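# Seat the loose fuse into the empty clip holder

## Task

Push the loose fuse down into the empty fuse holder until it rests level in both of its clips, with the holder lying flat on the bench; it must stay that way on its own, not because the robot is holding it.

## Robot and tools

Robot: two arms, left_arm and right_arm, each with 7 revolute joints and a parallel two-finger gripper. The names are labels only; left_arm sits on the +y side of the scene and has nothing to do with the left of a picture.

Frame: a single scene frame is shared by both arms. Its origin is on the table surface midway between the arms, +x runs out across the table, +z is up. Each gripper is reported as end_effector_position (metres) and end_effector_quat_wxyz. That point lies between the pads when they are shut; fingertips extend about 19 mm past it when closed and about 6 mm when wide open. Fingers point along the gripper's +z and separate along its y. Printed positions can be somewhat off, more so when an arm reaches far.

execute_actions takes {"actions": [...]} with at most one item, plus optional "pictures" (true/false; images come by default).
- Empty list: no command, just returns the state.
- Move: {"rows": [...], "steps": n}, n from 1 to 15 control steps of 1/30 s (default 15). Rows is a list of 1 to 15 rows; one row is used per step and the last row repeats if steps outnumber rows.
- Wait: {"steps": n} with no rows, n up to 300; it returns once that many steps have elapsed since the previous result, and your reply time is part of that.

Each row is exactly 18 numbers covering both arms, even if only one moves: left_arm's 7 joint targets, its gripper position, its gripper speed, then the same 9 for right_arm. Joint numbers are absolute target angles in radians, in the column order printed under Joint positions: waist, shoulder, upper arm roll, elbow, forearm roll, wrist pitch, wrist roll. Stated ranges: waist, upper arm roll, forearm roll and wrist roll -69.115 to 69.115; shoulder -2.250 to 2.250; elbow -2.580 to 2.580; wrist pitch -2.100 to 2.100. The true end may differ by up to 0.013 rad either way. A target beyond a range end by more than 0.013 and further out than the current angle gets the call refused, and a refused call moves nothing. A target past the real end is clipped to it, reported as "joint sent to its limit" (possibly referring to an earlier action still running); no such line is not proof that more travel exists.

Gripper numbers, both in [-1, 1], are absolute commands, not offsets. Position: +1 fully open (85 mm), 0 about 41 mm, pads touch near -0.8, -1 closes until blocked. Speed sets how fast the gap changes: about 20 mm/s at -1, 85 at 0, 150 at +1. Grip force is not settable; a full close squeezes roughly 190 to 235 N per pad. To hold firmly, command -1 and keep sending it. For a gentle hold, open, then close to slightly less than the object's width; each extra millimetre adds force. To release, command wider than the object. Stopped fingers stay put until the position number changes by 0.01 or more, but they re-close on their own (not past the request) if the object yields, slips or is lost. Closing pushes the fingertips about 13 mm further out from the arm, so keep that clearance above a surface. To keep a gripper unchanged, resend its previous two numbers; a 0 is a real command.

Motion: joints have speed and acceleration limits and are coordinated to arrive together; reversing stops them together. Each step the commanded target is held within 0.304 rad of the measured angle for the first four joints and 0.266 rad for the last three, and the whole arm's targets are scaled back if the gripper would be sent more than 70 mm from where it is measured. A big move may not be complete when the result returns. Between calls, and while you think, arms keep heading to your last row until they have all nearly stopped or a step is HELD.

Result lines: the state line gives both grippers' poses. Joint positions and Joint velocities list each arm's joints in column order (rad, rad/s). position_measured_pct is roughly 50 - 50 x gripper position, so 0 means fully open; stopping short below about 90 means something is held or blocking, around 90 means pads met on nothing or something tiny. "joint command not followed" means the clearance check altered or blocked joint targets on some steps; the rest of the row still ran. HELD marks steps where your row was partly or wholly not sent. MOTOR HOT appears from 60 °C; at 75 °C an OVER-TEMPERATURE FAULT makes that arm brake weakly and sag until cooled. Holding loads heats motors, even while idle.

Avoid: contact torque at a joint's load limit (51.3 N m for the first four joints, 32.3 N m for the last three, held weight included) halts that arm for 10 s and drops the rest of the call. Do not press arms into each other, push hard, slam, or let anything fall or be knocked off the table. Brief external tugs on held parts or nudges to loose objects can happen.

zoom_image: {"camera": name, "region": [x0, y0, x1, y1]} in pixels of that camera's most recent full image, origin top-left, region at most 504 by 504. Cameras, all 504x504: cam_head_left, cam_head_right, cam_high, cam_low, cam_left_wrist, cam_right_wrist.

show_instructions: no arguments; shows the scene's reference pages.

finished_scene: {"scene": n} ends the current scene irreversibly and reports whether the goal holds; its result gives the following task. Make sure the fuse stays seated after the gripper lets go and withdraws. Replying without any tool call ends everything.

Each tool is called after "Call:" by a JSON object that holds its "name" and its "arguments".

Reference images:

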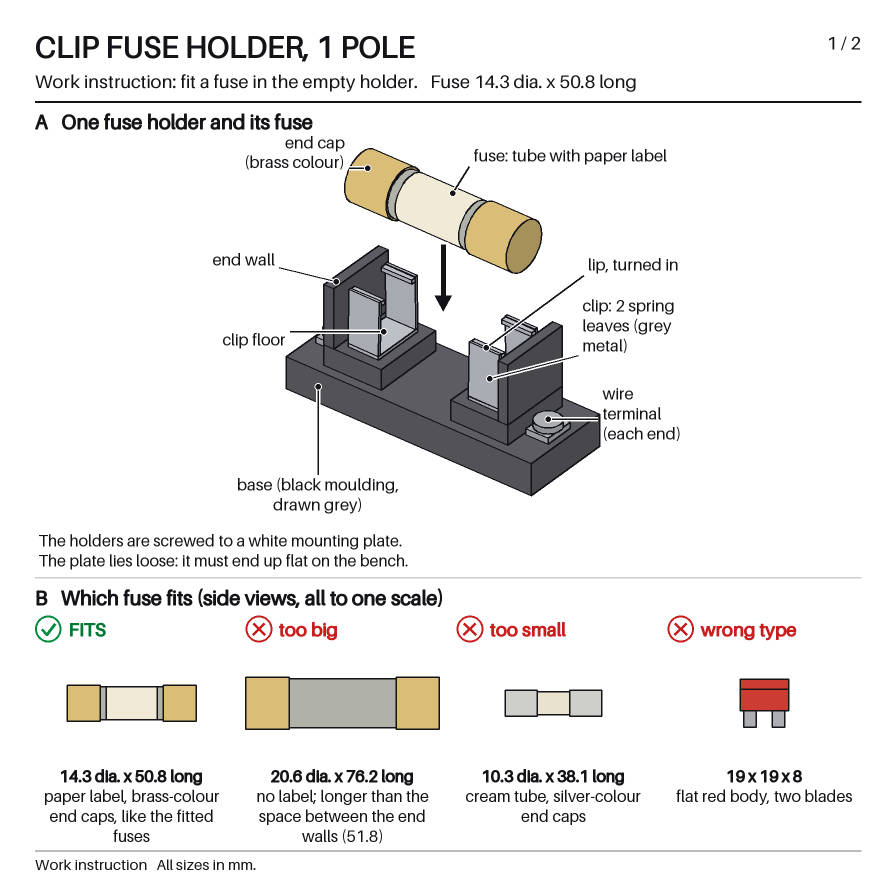

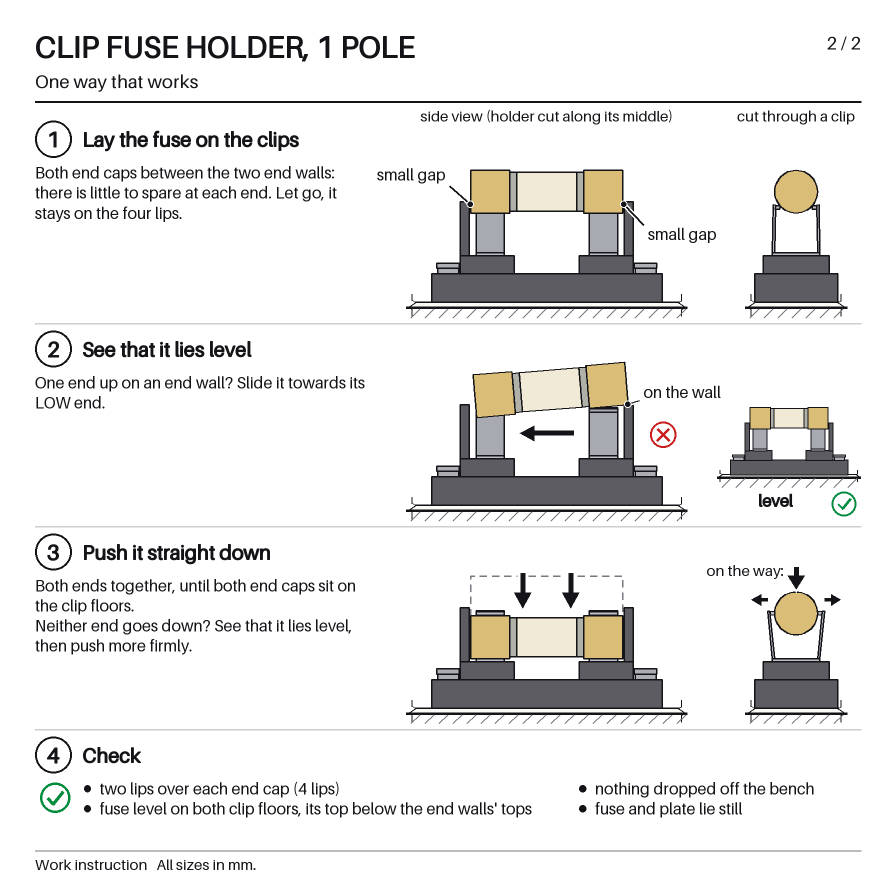

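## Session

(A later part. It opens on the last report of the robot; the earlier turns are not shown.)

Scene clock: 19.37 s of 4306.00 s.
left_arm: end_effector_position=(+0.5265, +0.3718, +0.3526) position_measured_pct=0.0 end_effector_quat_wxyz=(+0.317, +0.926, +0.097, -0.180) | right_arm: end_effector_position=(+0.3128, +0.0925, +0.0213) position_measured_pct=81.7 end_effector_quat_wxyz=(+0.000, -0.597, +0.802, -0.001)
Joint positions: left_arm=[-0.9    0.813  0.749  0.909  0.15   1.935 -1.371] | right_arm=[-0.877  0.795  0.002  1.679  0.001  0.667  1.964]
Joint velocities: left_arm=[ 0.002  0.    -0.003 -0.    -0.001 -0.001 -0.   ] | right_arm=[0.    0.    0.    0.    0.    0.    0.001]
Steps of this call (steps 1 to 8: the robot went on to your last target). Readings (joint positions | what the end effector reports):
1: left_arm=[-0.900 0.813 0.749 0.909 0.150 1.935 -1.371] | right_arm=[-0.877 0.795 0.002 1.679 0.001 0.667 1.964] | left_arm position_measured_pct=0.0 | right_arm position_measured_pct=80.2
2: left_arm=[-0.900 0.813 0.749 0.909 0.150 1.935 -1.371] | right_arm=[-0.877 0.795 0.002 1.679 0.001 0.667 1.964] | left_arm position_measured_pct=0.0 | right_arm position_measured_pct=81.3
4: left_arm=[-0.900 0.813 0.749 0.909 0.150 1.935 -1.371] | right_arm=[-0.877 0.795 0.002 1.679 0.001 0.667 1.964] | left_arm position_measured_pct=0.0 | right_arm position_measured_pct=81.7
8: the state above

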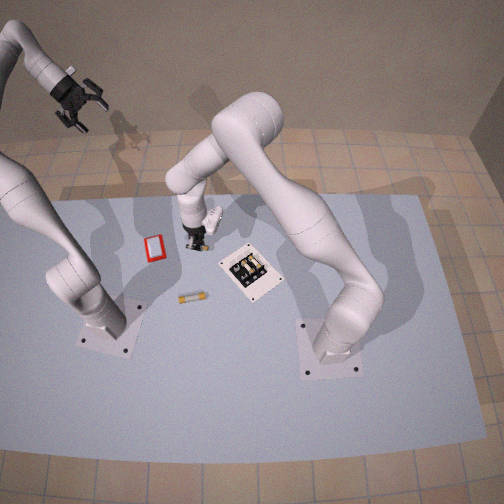

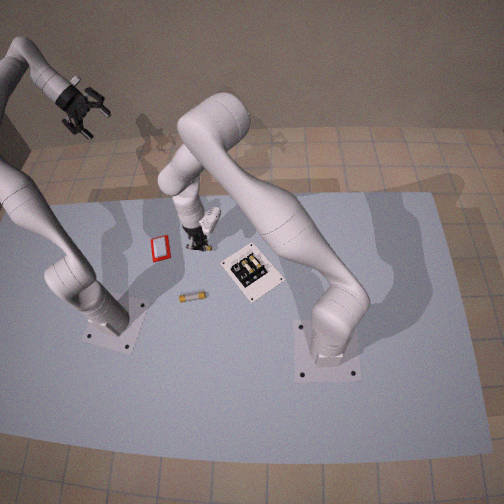

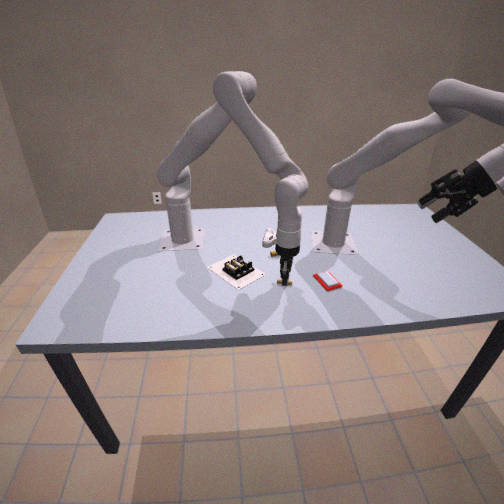

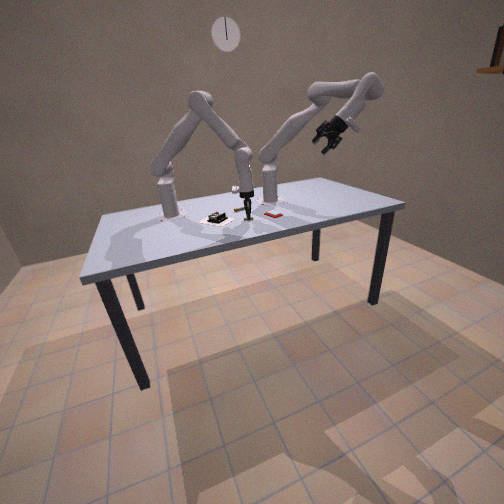

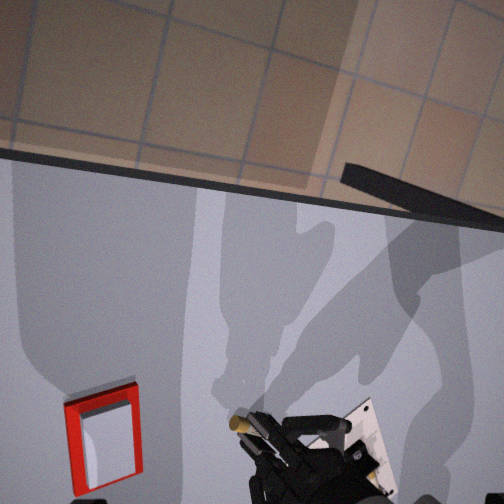

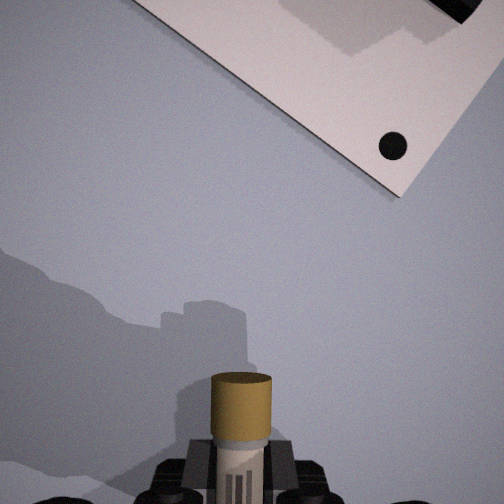

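Call:
{"name": "execute_actions", "arguments": {"actions": [{"rows": [[-0.9,0.813,0.749,0.909,0.15,1.935,-1.371,1,0,-0.8768,0.74,0.002,1.679,0.001,0.7226,1.9642,-1,0],[-0.9,0.813,0.749,0.909,0.15,1.935,-1.371,1,0,-0.8768,0.74,0.002,1.679,0.001,0.7226,1.9642,-1,0],[-0.9,0.813,0.749,0.909,0.15,1.935,-1.371,1,0,-0.8768,0.74,0.002,1.679,0.001,0.7226,1.9642,-1,0],[-0.9,0.813,0.749,0.909,0.15,1.935,-1.371,1,0,-0.8768,0.74,0.002,1.679,0.001,0.7226,1.9642,-1,0],[-0.9,0.813,0.749,0.909,0.15,1.935,-1.371,1,0,-0.8906,0.3734,0.002,2.1455,0.001,0.6227,1.3084,-1,0]], "steps": 15}], "pictures": false}}

Call:
{"name": "execute_actions", "arguments": {"actions": [{"steps": 30}]}}

Scene clock: 22.10 s of 4306.00 s.
left_arm: end_effector_position=(+0.5265, +0.3718, +0.3526) position_measured_pct=0.0 end_effector_quat_wxyz=(+0.317, +0.926, +0.097, -0.180) | right_arm: end_effector_position=(+0.2661, +0.0416, +0.1108) position_measured_pct=81.7 end_effector_quat_wxyz=(+0.032, -0.507, +0.861, +0.011)
Joint positions: left_arm=[-0.9    0.813  0.749  0.909  0.15   1.935 -1.371] | right_arm=[-0.886  0.486  0.002  1.931  0.001  0.657  1.74 ]
Joint velocities: left_arm=[-0.     0.    -0.     0.     0.003 -0.002  0.002] | right_arm=[-0.021 -0.528  0.     1.036  0.001 -0.174 -1.02 ]
Steps of this call (steps 1 to 15: the robot went on to your last target; steps 16 to 67: nothing new was sent; steps 68 to 82: all 15 steps of this action). Readings (joint positions | what the end effector reports):
68: left_arm=[-0.900 0.813 0.749 0.909 0.150 1.935 -1.371] | right_arm=[-0.877 0.794 0.002 1.679 0.001 0.668 1.964] | left_arm position_measured_pct=0.0 | right_arm position_measured_pct=81.7
69: left_arm=[-0.900 0.813 0.749 0.909 0.150 1.935 -1.371] | right_arm=[-0.877 0.787 0.002 1.680 0.001 0.673 1.964] | left_arm position_measured_pct=0.0 | right_arm position_measured_pct=81.7
71: left_arm=[-0.900 0.813 0.749 0.909 0.150 1.935 -1.371] | right_arm=[-0.877 0.760 0.002 1.680 0.001 0.698 1.964] | left_arm position_measured_pct=0.0 | right_arm position_measured_pct=81.7
75: left_arm=[-0.900 0.813 0.749 0.909 0.150 1.935 -1.371] | right_arm=[-0.878 0.679 0.002 1.709 0.001 0.710 1.939] | left_arm position_measured_pct=0.0 | right_arm position_measured_pct=81.7
82: the state above

Scene clock: 23.10 s of 4306.00 s.
left_arm: end_effector_position=(+0.5265, +0.3718, +0.3526) position_measured_pct=0.0 end_effector_quat_wxyz=(+0.317, +0.926, +0.097, -0.180) | right_arm: end_effector_position=(+0.2092, -0.0268, +0.1099) position_measured_pct=81.7 end_effector_quat_wxyz=(+0.000, -0.314, +0.950, -0.001)
Joint positions: left_arm=[-0.9    0.813  0.749  0.909  0.15   1.935 -1.371] | right_arm=[-0.891  0.373  0.002  2.145  0.001  0.623  1.308]
Joint velocities: left_arm=[ 0.    -0.001 -0.002 -0.     0.     0.001  0.002] | right_arm=[-0.     0.    -0.     0.001  0.    -0.001 -0.001]
Steps of this call (steps 1 to 30: the robot went on to your last target). Readings (joint positions | what the end effector reports):
1: left_arm=[-0.900 0.813 0.749 0.909 0.150 1.935 -1.371] | right_arm=[-0.887 0.469 0.002 1.965 0.001 0.652 1.704] | left_arm position_measured_pct=0.0 | right_arm position_measured_pct=81.7
2: left_arm=[-0.900 0.813 0.749 0.909 0.150 1.935 -1.371] | right_arm=[-0.887 0.452 0.002 1.998 0.001 0.647 1.664] | left_arm position_measured_pct=0.0 | right_arm position_measured_pct=81.7
4: left_arm=[-0.900 0.813 0.749 0.909 0.150 1.935 -1.371] | right_arm=[-0.888 0.427 0.002 2.049 0.001 0.639 1.583] | left_arm position_measured_pct=0.0 | right_arm position_measured_pct=81.7
8: left_arm=[-0.900 0.813 0.749 0.909 0.150 1.935 -1.371] | right_arm=[-0.890 0.394 0.002 2.111 0.001 0.629 1.421] | left_arm position_measured_pct=0.0 | right_arm position_measured_pct=81.7
30: the state above
All arms were judged still, so your last target was given up. Only a new action makes them travel on or press farther. Fingers that are still opening or closing keep moving.

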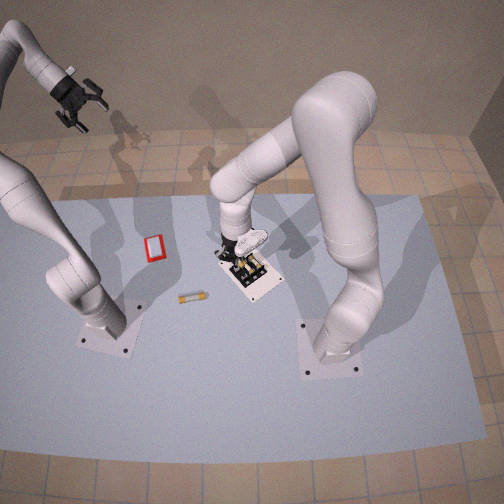

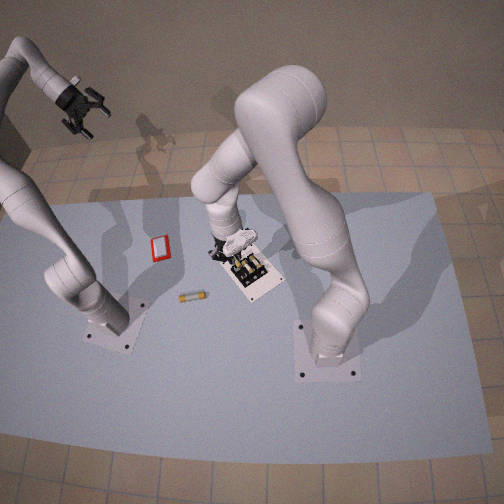

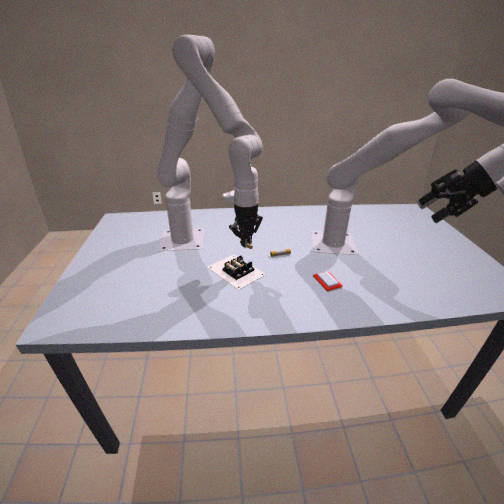

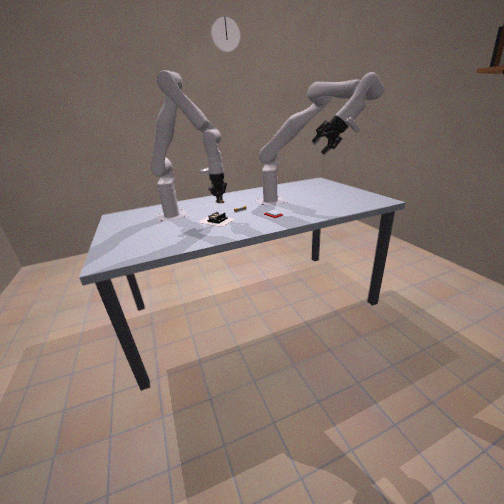

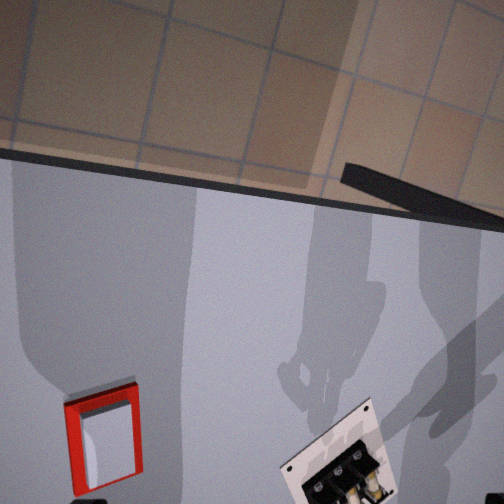

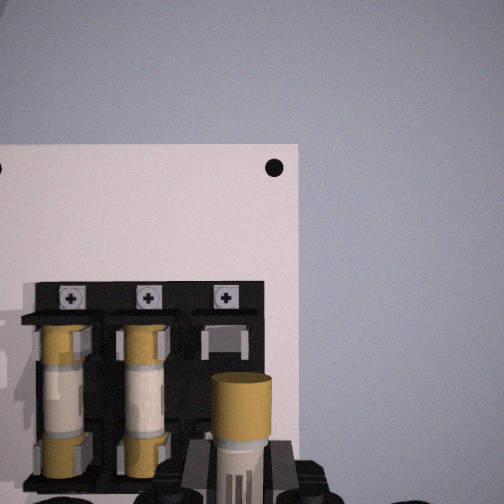

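Call:
{"name": "execute_actions", "arguments": {"actions": [{"rows": [[-0.9,0.813,0.749,0.909,0.15,1.935,-1.371,1,0,-0.8769,0.4695,0.002,2.206,0.001,0.4661,1.3321,-1,0]], "steps": 15}], "pictures": false}}

Call:
{"name": "execute_actions", "arguments": {"actions": [{"steps": 6}]}}

Scene clock: 25.13 s of 4306.00 s.
left_arm: end_effector_position=(+0.5265, +0.3718, +0.3526) position_measured_pct=0.0 end_effector_quat_wxyz=(+0.317, +0.926, +0.097, -0.180) | right_arm: end_effector_position=(+0.2094, -0.0338, +0.0683) position_measured_pct=81.7 end_effector_quat_wxyz=(+0.001, -0.318, +0.948, -0.000)
Joint positions: left_arm=[-0.9    0.813  0.749  0.909  0.15   1.935 -1.371] | right_arm=[-0.877  0.468  0.002  2.206  0.001  0.466  1.332]
Joint velocities: left_arm=[-0.002 -0.001 -0.001  0.     0.003 -0.    -0.002] | right_arm=[ 0.002  0.01   0.     0.001 -0.     0.    -0.001]
Steps of this call (steps 1 to 46: nothing new was sent; steps 47 to 61: all 15 steps of this action). Readings (joint positions | what the end effector reports):
47: left_arm=[-0.900 0.813 0.749 0.909 0.150 1.935 -1.371] | right_arm=[-0.890 0.375 0.002 2.146 0.001 0.621 1.309] | left_arm position_measured_pct=0.0 | right_arm position_measured_pct=81.7
48: left_arm=[-0.900 0.813 0.749 0.909 0.150 1.935 -1.371] | right_arm=[-0.889 0.382 0.002 2.149 0.001 0.613 1.310] | left_arm position_measured_pct=0.0 | right_arm position_measured_pct=81.7
50: left_arm=[-0.900 0.813 0.749 0.909 0.150 1.935 -1.371] | right_arm=[-0.885 0.412 0.002 2.166 0.001 0.569 1.316] | left_arm position_measured_pct=0.0 | right_arm position_measured_pct=81.7
54: left_arm=[-0.900 0.813 0.749 0.909 0.150 1.935 -1.371] | right_arm=[-0.878 0.463 0.002 2.204 0.001 0.473 1.331] | left_arm position_measured_pct=0.0 | right_arm position_measured_pct=81.7
61: the state above

Scene clock: 25.33 s of 4306.00 s.
left_arm: end_effector_position=(+0.5265, +0.3718, +0.3526) position_measured_pct=0.0 end_effector_quat_wxyz=(+0.317, +0.926, +0.097, -0.180) | right_arm: end_effector_position=(+0.2093, -0.0340, +0.0680) position_measured_pct=81.7 end_effector_quat_wxyz=(+0.000, -0.318, +0.948, -0.001)
Joint positions: left_arm=[-0.9    0.813  0.749  0.909  0.15   1.935 -1.371] | right_arm=[-0.877  0.469  0.002  2.206  0.001  0.466  1.332]
Joint velocities: left_arm=[-0.001  0.001 -0.001  0.    -0.    -0.     0.   ] | right_arm=[ 0.     0.001 -0.    -0.     0.     0.    -0.002]
Steps of this call (steps 1 to 6: the robot went on to your last target). Readings (joint positions | what the end effector reports):
1: left_arm=[-0.900 0.813 0.749 0.909 0.150 1.935 -1.371] | right_arm=[-0.877 0.469 0.002 2.206 0.001 0.466 1.332] | left_arm position_measured_pct=0.0 | right_arm position_measured_pct=81.7
2: left_arm=[-0.900 0.813 0.749 0.909 0.150 1.935 -1.371] | right_arm=[-0.877 0.469 0.002 2.206 0.001 0.466 1.332] | left_arm position_measured_pct=0.0 | right_arm position_measured_pct=81.7
4: left_arm=[-0.900 0.813 0.749 0.909 0.150 1.935 -1.371] | right_arm=[-0.877 0.469 0.002 2.206 0.001 0.466 1.332] | left_arm position_measured_pct=0.0 | right_arm position_measured_pct=81.7
6: the state above

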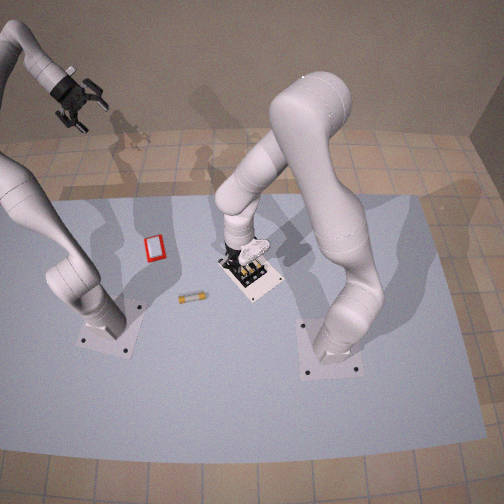

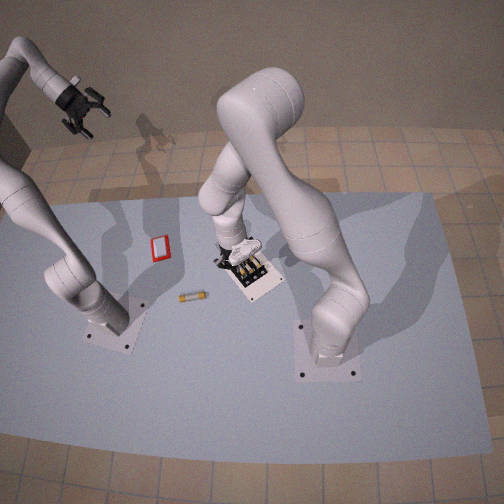

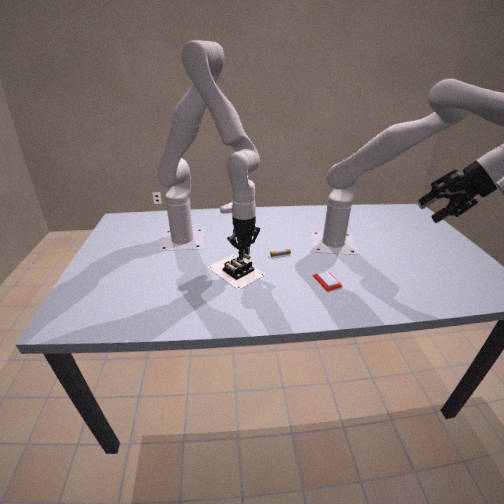

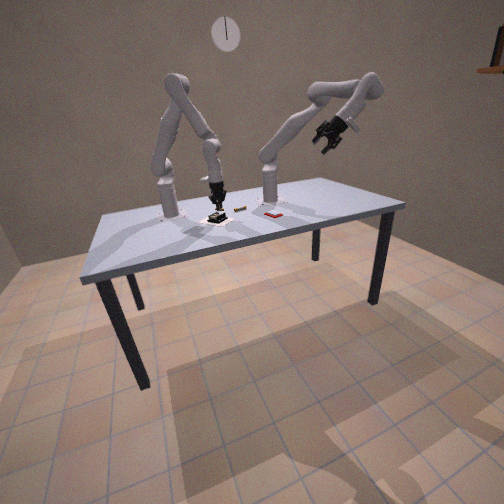

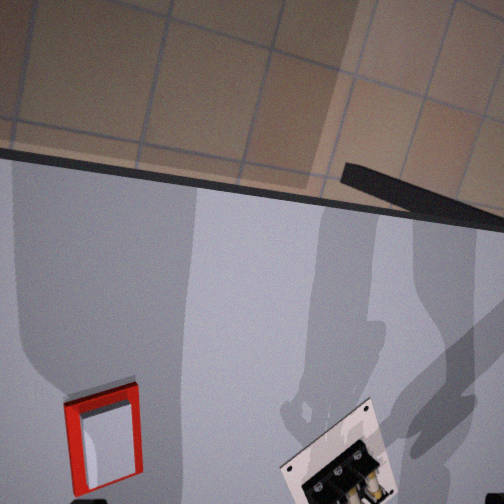

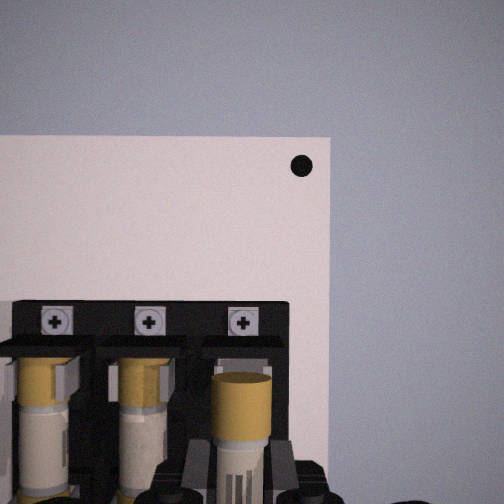

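Call:
{"name": "zoom_image", "arguments": {"camera": "cam_right_wrist", "region": [100, 300, 300, 450]}}

Region (100, 300, 300, 450) of cam_right_wrist's 504x504 image, scaled by 2.520; it fills the top 378 rows of this view, and the rest is white.

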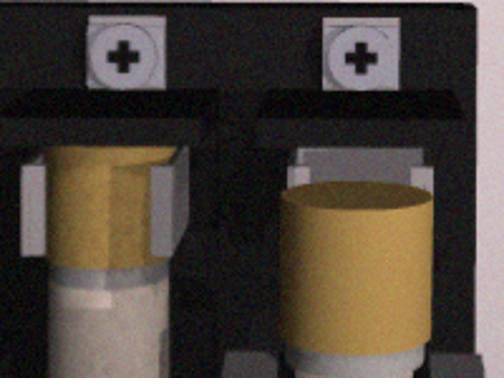

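Call:
{"name": "execute_actions", "arguments": {"actions": [{"rows": [[-0.9,0.813,0.749,0.909,0.15,1.935,-1.371,1,0,-0.8782,0.4952,0.002,2.2171,0.001,0.4293,1.3308,-1,0]], "steps": 15}]}}

Call:
{"name": "zoom_image", "arguments": {"camera": "cam_right_wrist", "region": [140, 320, 300, 440]}}

Scene clock: 27.67 s of 4306.00 s.
left_arm: end_effector_position=(+0.5265, +0.3718, +0.3526) position_measured_pct=0.0 end_effector_quat_wxyz=(+0.317, +0.926, +0.097, -0.180) | right_arm: end_effector_position=(+0.2085, -0.0344, +0.0580) position_measured_pct=81.7 end_effector_quat_wxyz=(+0.000, -0.318, +0.948, -0.001)
Joint positions: left_arm=[-0.9    0.813  0.749  0.909  0.15   1.935 -1.371] | right_arm=[-0.878  0.495  0.002  2.217  0.001  0.429  1.331]
Joint velocities: left_arm=[ 0.001 -0.     0.001 -0.    -0.001  0.    -0.001] | right_arm=[-0.001  0.001  0.     0.001  0.    -0.     0.   ]
Steps of this call (steps 1 to 15: the robot went on to your last target; steps 16 to 55: nothing new was sent; steps 56 to 70: all 15 steps of this action). Readings (joint positions | what the end effector reports):
56: left_arm=[-0.900 0.813 0.749 0.909 0.150 1.935 -1.371] | right_arm=[-0.877 0.471 0.002 2.206 0.001 0.465 1.332] | left_arm position_measured_pct=0.0 | right_arm position_measured_pct=81.7
57: left_arm=[-0.900 0.813 0.749 0.909 0.150 1.935 -1.371] | right_arm=[-0.877 0.478 0.002 2.208 0.001 0.457 1.332] | left_arm position_measured_pct=0.0 | right_arm position_measured_pct=81.7
59: left_arm=[-0.900 0.813 0.749 0.909 0.150 1.935 -1.371] | right_arm=[-0.878 0.493 0.002 2.216 0.001 0.435 1.331] | left_arm position_measured_pct=0.0 | right_arm position_measured_pct=81.7
63: left_arm=[-0.900 0.813 0.749 0.909 0.150 1.935 -1.371] | right_arm=[-0.878 0.494 0.002 2.217 0.001 0.429 1.331] | left_arm position_measured_pct=0.0 | right_arm position_measured_pct=81.7
70: the state above

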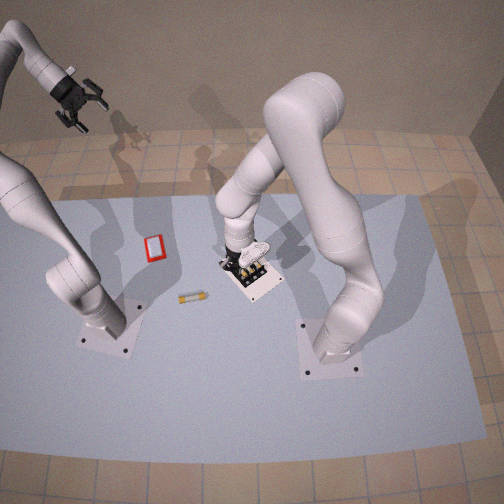

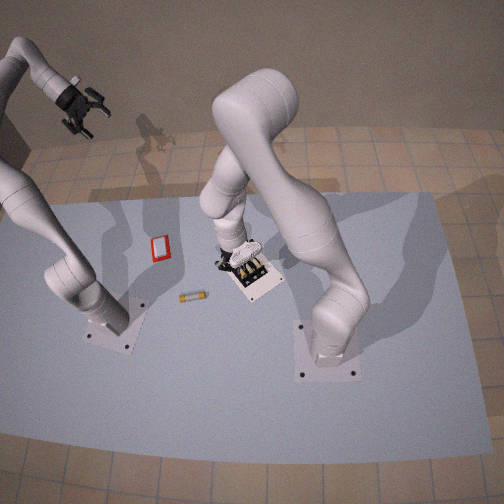

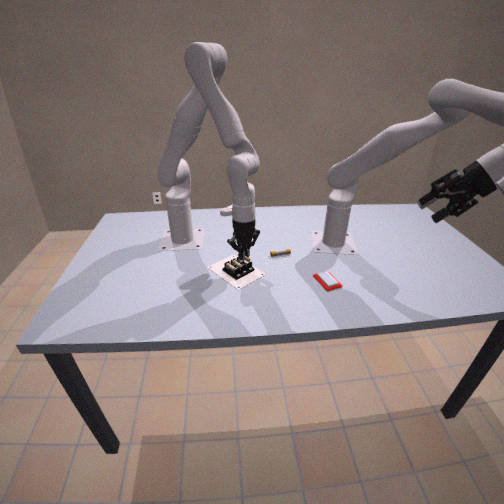

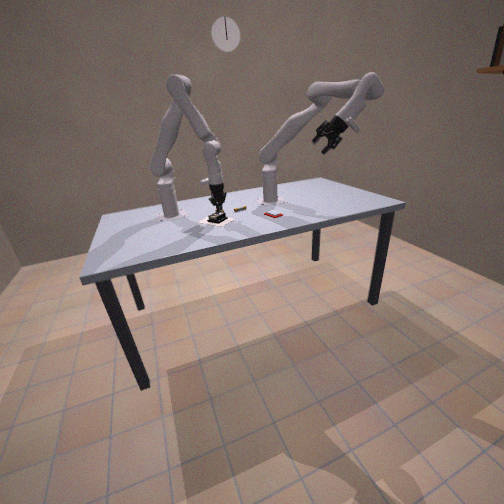

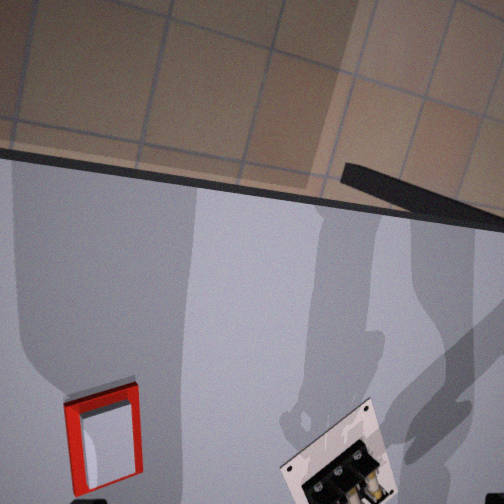

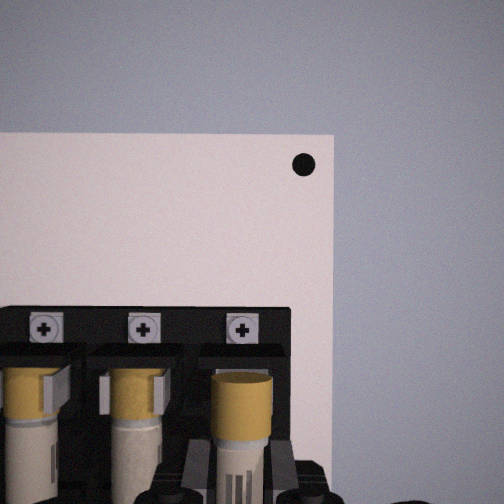

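Region (140, 320, 300, 440) of cam_right_wrist's 504x504 image, scaled by 3.150; it fills the top 378 rows of this view, and the rest is white.

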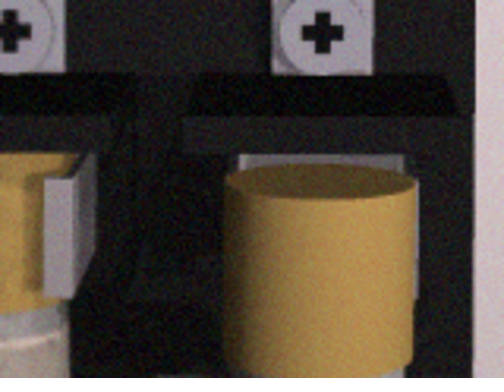

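Call:
{"name": "execute_actions", "arguments": {"actions": [{"rows": [[-0.9,0.813,0.749,0.909,0.15,1.935,-1.371,1,0,-0.8791,0.4952,0.002,2.2171,0.001,0.4293,1.3299,-1,0],[-0.9,0.813,0.749,0.909,0.15,1.935,-1.371,1,0,-0.8791,0.4977,0.002,2.2178,0.001,0.4261,1.3299,-1,0],[-0.9,0.813,0.749,0.909,0.15,1.935,-1.371,1,0,-0.8791,0.5001,0.002,2.2185,0.001,0.423,1.3299,-1,0],[-0.9,0.813,0.749,0.909,0.15,1.935,-1.371,1,0,-0.8791,0.5026,0.002,2.2192,0.001,0.4198,1.3299,-1,0],[-0.9,0.813,0.749,0.909,0.15,1.935,-1.371,1,0,-0.8791,0.505,0.002,2.2199,0.001,0.4167,1.3299,-1,0],[-0.9,0.813,0.749,0.909,0.15,1.935,-1.371,1,0,-0.8791,0.5075,0.002,2.2206,0.001,0.4135,1.3299,-1,0],[-0.9,0.813,0.749,0.909,0.15,1.935,-1.371,1,0,-0.8791,0.51,0.002,2.2213,0.001,0.4103,1.3299,-1,0],[-0.9,0.813,0.749,0.909,0.15,1.935,-1.371,1,0,-0.8791,0.5124,0.002,2.222,0.001,0.4072,1.3299,-1,0]], "steps": 15}]}}

Call:
{"name": "zoom_image", "arguments": {"camera": "cam_right_wrist", "region": [140, 320, 300, 440]}}

Scene clock: 30.03 s of 4306.00 s.
left_arm: end_effector_position=(+0.5265, +0.3718, +0.3526) position_measured_pct=0.0 end_effector_quat_wxyz=(+0.317, +0.926, +0.097, -0.180) | right_arm: end_effector_position=(+0.2082, -0.0341, +0.0521) position_measured_pct=81.7 end_effector_quat_wxyz=(+0.001, -0.319, +0.948, -0.000)
Joint positions: left_arm=[-0.9    0.813  0.749  0.909  0.15   1.935 -1.371] | right_arm=[-0.879  0.511  0.002  2.222  0.001  0.408  1.33 ]
Joint velocities: left_arm=[-0.002  0.002 -0.001  0.     0.001 -0.001 -0.   ] | right_arm=[-0.001 -0.001  0.     0.001 -0.    -0.    -0.001]
Steps of this call (steps 1 to 15: the robot went on to your last target; steps 16 to 56: nothing new was sent; steps 57 to 71: all 15 steps of this action). Readings (joint positions | what the end effector reports):
57: left_arm=[-0.900 0.813 0.749 0.909 0.150 1.935 -1.371] | right_arm=[-0.879 0.495 0.002 2.217 0.001 0.429 1.331] | left_arm position_measured_pct=0.0 | right_arm position_measured_pct=81.7
58: left_arm=[-0.900 0.813 0.749 0.909 0.150 1.935 -1.371] | right_arm=[-0.879 0.496 0.002 2.217 0.001 0.429 1.330] | left_arm position_measured_pct=0.0 | right_arm position_measured_pct=81.7
60: left_arm=[-0.900 0.813 0.749 0.909 0.150 1.935 -1.371] | right_arm=[-0.879 0.500 0.002 2.218 0.001 0.424 1.330] | left_arm position_measured_pct=0.0 | right_arm position_measured_pct=81.7
64: left_arm=[-0.900 0.813 0.749 0.909 0.150 1.935 -1.371] | right_arm=[-0.879 0.510 0.002 2.221 0.001 0.411 1.330] | left_arm position_measured_pct=0.0 | right_arm position_measured_pct=81.7
71: the state above

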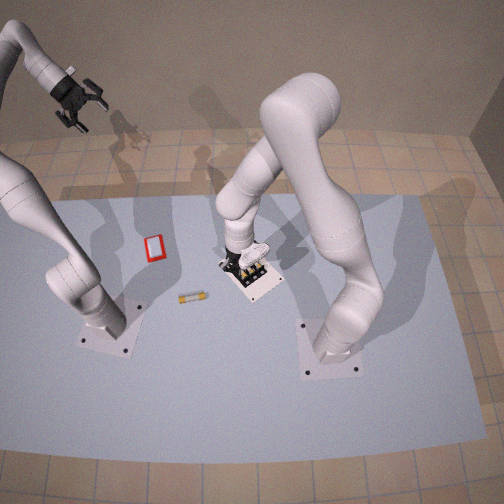

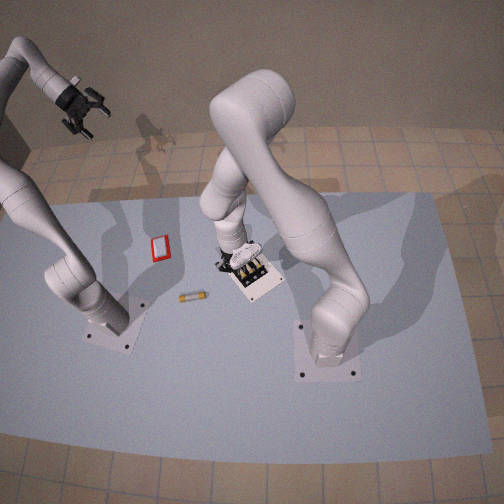

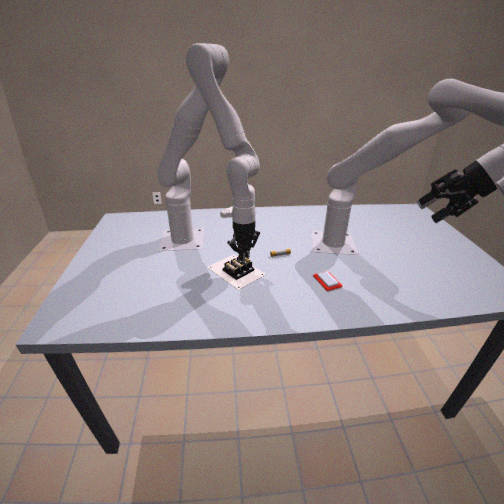

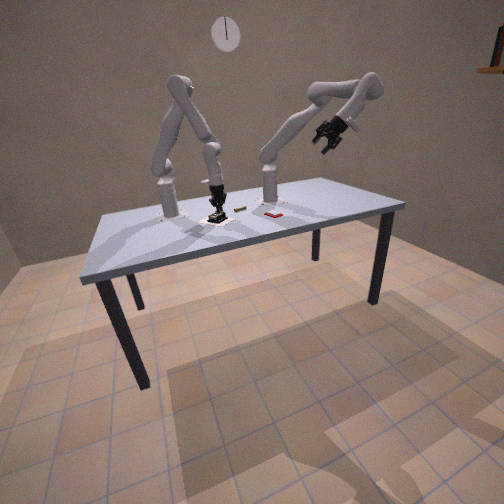

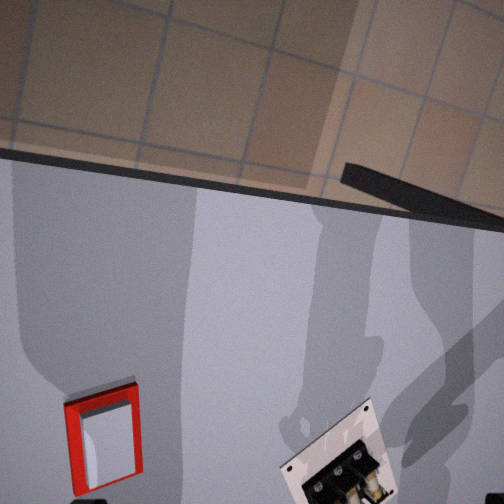

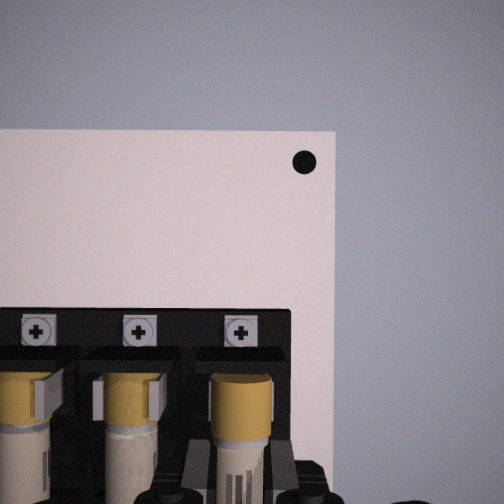

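Region (140, 320, 300, 440) of cam_right_wrist's 504x504 image, scaled by 3.150; it fills the top 378 rows of this view, and the rest is white.

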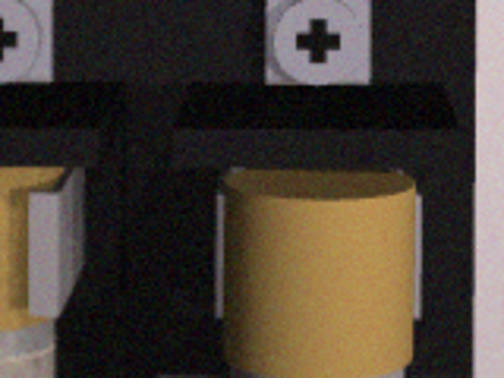

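On the lips, between the walls. Push down.

Call:
{"name": "execute_actions", "arguments": {"actions": [{"rows": [[-0.9,0.813,0.749,0.909,0.15,1.935,-1.371,1,0,-0.8791,0.5149,0.002,2.2227,0.001,0.404,1.3299,-1,0],[-0.9,0.813,0.749,0.909,0.15,1.935,-1.371,1,0,-0.8791,0.5174,0.002,2.2234,0.001,0.4008,1.3299,-1,0],[-0.9,0.813,0.749,0.909,0.15,1.935,-1.371,1,0,-0.8791,0.5198,0.002,2.224,0.001,0.3978,1.3299,-1,0],[-0.9,0.813,0.749,0.909,0.15,1.935,-1.371,1,0,-0.8791,0.5223,0.002,2.2246,0.001,0.3947,1.3299,-1,0],[-0.9,0.813,0.749,0.909,0.15,1.935,-1.371,1,0,-0.8791,0.5248,0.002,2.2252,0.001,0.3916,1.3299,-1,0],[-0.9,0.813,0.749,0.909,0.15,1.935,-1.371,1,0,-0.8791,0.5273,0.002,2.2258,0.001,0.3885,1.3299,-1,0],[-0.9,0.813,0.749,0.909,0.15,1.935,-1.371,1,0,-0.8791,0.5298,0.002,2.2264,0.001,0.3854,1.3299,-1,0],[-0.9,0.813,0.749,0.909,0.15,1.935,-1.371,1,0,-0.8791,0.5323,0.002,2.227,0.001,0.3823,1.3299,-1,0],[-0.9,0.813,0.749,0.909,0.15,1.935,-1.371,1,0,-0.8791,0.5348,0.002,2.2276,0.001,0.3792,1.3299,-1,0],[-0.9,0.813,0.749,0.909,0.15,1.935,-1.371,1,0,-0.8791,0.5373,0.002,2.2282,0.001,0.3761,1.3299,-1,0],[-0.9,0.813,0.749,0.909,0.15,1.935,-1.371,1,0,-0.8791,0.5398,0.002,2.2288,0.001,0.373,1.3299,-1,0],[-0.9,0.813,0.749,0.909,0.15,1.935,-1.371,1,0,-0.8791,0.5424,0.002,2.2294,0.001,0.3698,1.3299,-1,0],[-0.9,0.813,0.749,0.909,0.15,1.935,-1.371,1,0,-0.8791,0.5449,0.002,2.23,0.001,0.3667,1.3299,-1,0]], "steps": 15}], "pictures": false}}

Call:
{"name": "execute_actions", "arguments": {"actions": [{"steps": 8}]}}

Scene clock: 31.80 s of 4306.00 s.
left_arm: end_effector_position=(+0.5265, +0.3718, +0.3526) position_measured_pct=0.0 end_effector_quat_wxyz=(+0.317, +0.926, +0.097, -0.180) | right_arm: end_effector_position=(+0.2087, -0.0337, +0.0411) position_measured_pct=81.7 end_effector_quat_wxyz=(+0.002, -0.319, +0.948, +0.000)
Joint positions: left_arm=[-0.9    0.813  0.749  0.909  0.15   1.935 -1.371] | right_arm=[-0.879  0.541  0.002  2.23   0.001  0.368  1.33 ]
Joint velocities: left_arm=[ 0.     0.     0.002 -0.     0.001 -0.     0.   ] | right_arm=[ 0.001  0.015  0.001  0.002  0.001 -0.014  0.001]
Steps of this call (steps 1 to 15: the robot went on to your last target; steps 16 to 38: nothing new was sent; steps 39 to 53: all 15 steps of this action). Readings (joint positions | what the end effector reports):
39: left_arm=[-0.900 0.813 0.749 0.909 0.150 1.935 -1.371] | right_arm=[-0.879 0.511 0.002 2.222 0.001 0.407 1.330] | left_arm position_measured_pct=0.0 | right_arm position_measured_pct=81.7
40: left_arm=[-0.900 0.813 0.749 0.909 0.150 1.935 -1.371] | right_arm=[-0.879 0.513 0.002 2.222 0.001 0.406 1.330] | left_arm position_measured_pct=0.0 | right_arm position_measured_pct=81.7
42: left_arm=[-0.900 0.813 0.749 0.909 0.150 1.935 -1.371] | right_arm=[-0.879 0.515 0.002 2.223 0.001 0.401 1.330] | left_arm position_measured_pct=0.0 | right_arm position_measured_pct=81.7
46: left_arm=[-0.900 0.813 0.749 0.909 0.150 1.935 -1.371] | right_arm=[-0.879 0.522 0.002 2.226 0.001 0.390 1.330] | left_arm position_measured_pct=0.0 | right_arm position_measured_pct=81.7
53: the state above

Scene clock: 32.07 s of 4306.00 s.
left_arm: end_effector_position=(+0.5265, +0.3718, +0.3526) position_measured_pct=0.0 end_effector_quat_wxyz=(+0.317, +0.926, +0.097, -0.180) | right_arm: end_effector_position=(+0.2087, -0.0337, +0.0405) position_measured_pct=81.7 end_effector_quat_wxyz=(+0.001, -0.319, +0.948, -0.000)
Joint positions: left_arm=[-0.9    0.813  0.749  0.909  0.15   1.935 -1.371] | right_arm=[-0.879  0.543  0.002  2.23   0.001  0.367  1.33 ]
Joint velocities: left_arm=[ 0.001 -0.001  0.     0.    -0.    -0.     0.001] | right_arm=[-0.     0.003 -0.    -0.001  0.    -0.     0.001]
Steps of this call (steps 1 to 8: the robot went on to your last target). Readings (joint positions | what the end effector reports):
1: left_arm=[-0.900 0.813 0.749 0.909 0.150 1.935 -1.371] | right_arm=[-0.879 0.542 0.002 2.230 0.001 0.367 1.330] | left_arm position_measured_pct=0.0 | right_arm position_measured_pct=81.7
2: left_arm=[-0.900 0.813 0.749 0.909 0.150 1.935 -1.371] | right_arm=[-0.879 0.542 0.002 2.230 0.001 0.367 1.330] | left_arm position_measured_pct=0.0 | right_arm position_measured_pct=81.7
4: left_arm=[-0.900 0.813 0.749 0.909 0.150 1.935 -1.371] | right_arm=[-0.879 0.543 0.002 2.230 0.001 0.367 1.330] | left_arm position_measured_pct=0.0 | right_arm position_measured_pct=81.7
8: the state above

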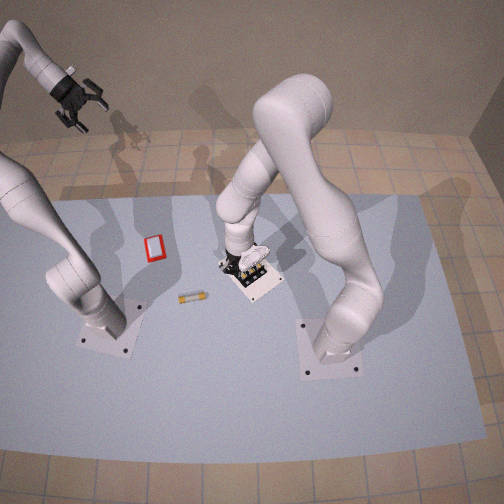

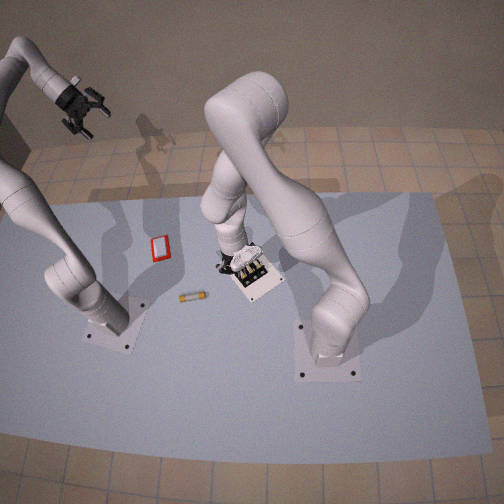

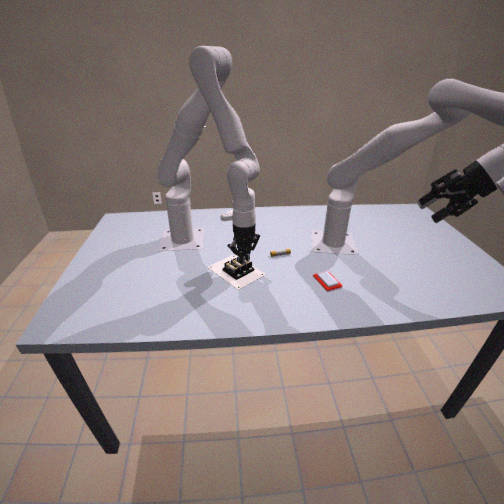

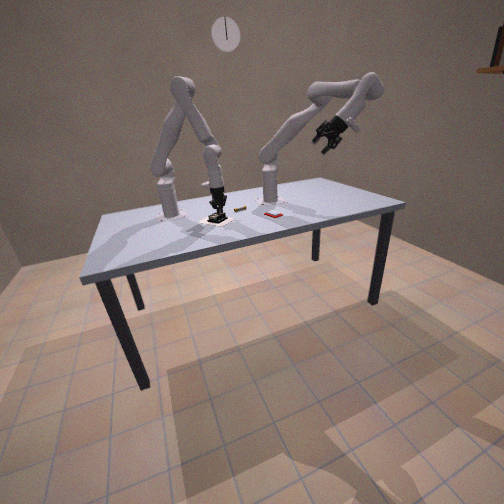

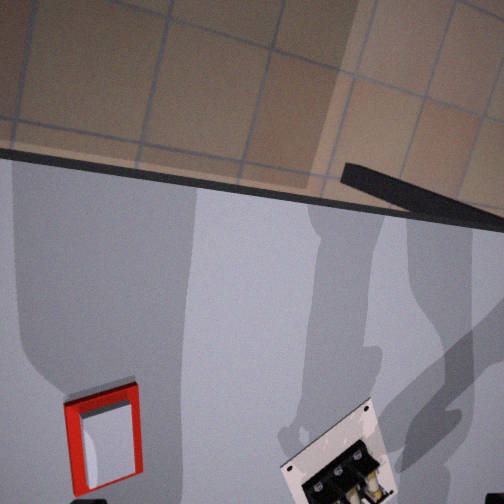

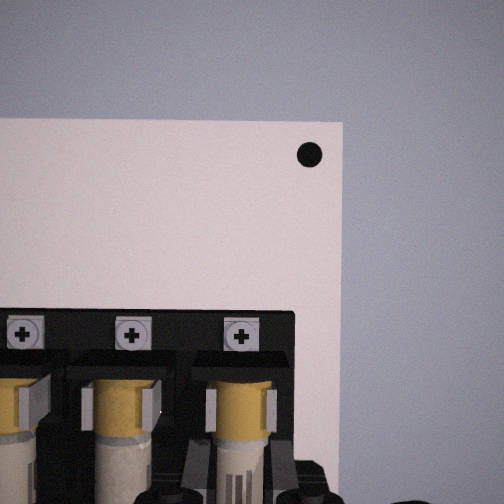

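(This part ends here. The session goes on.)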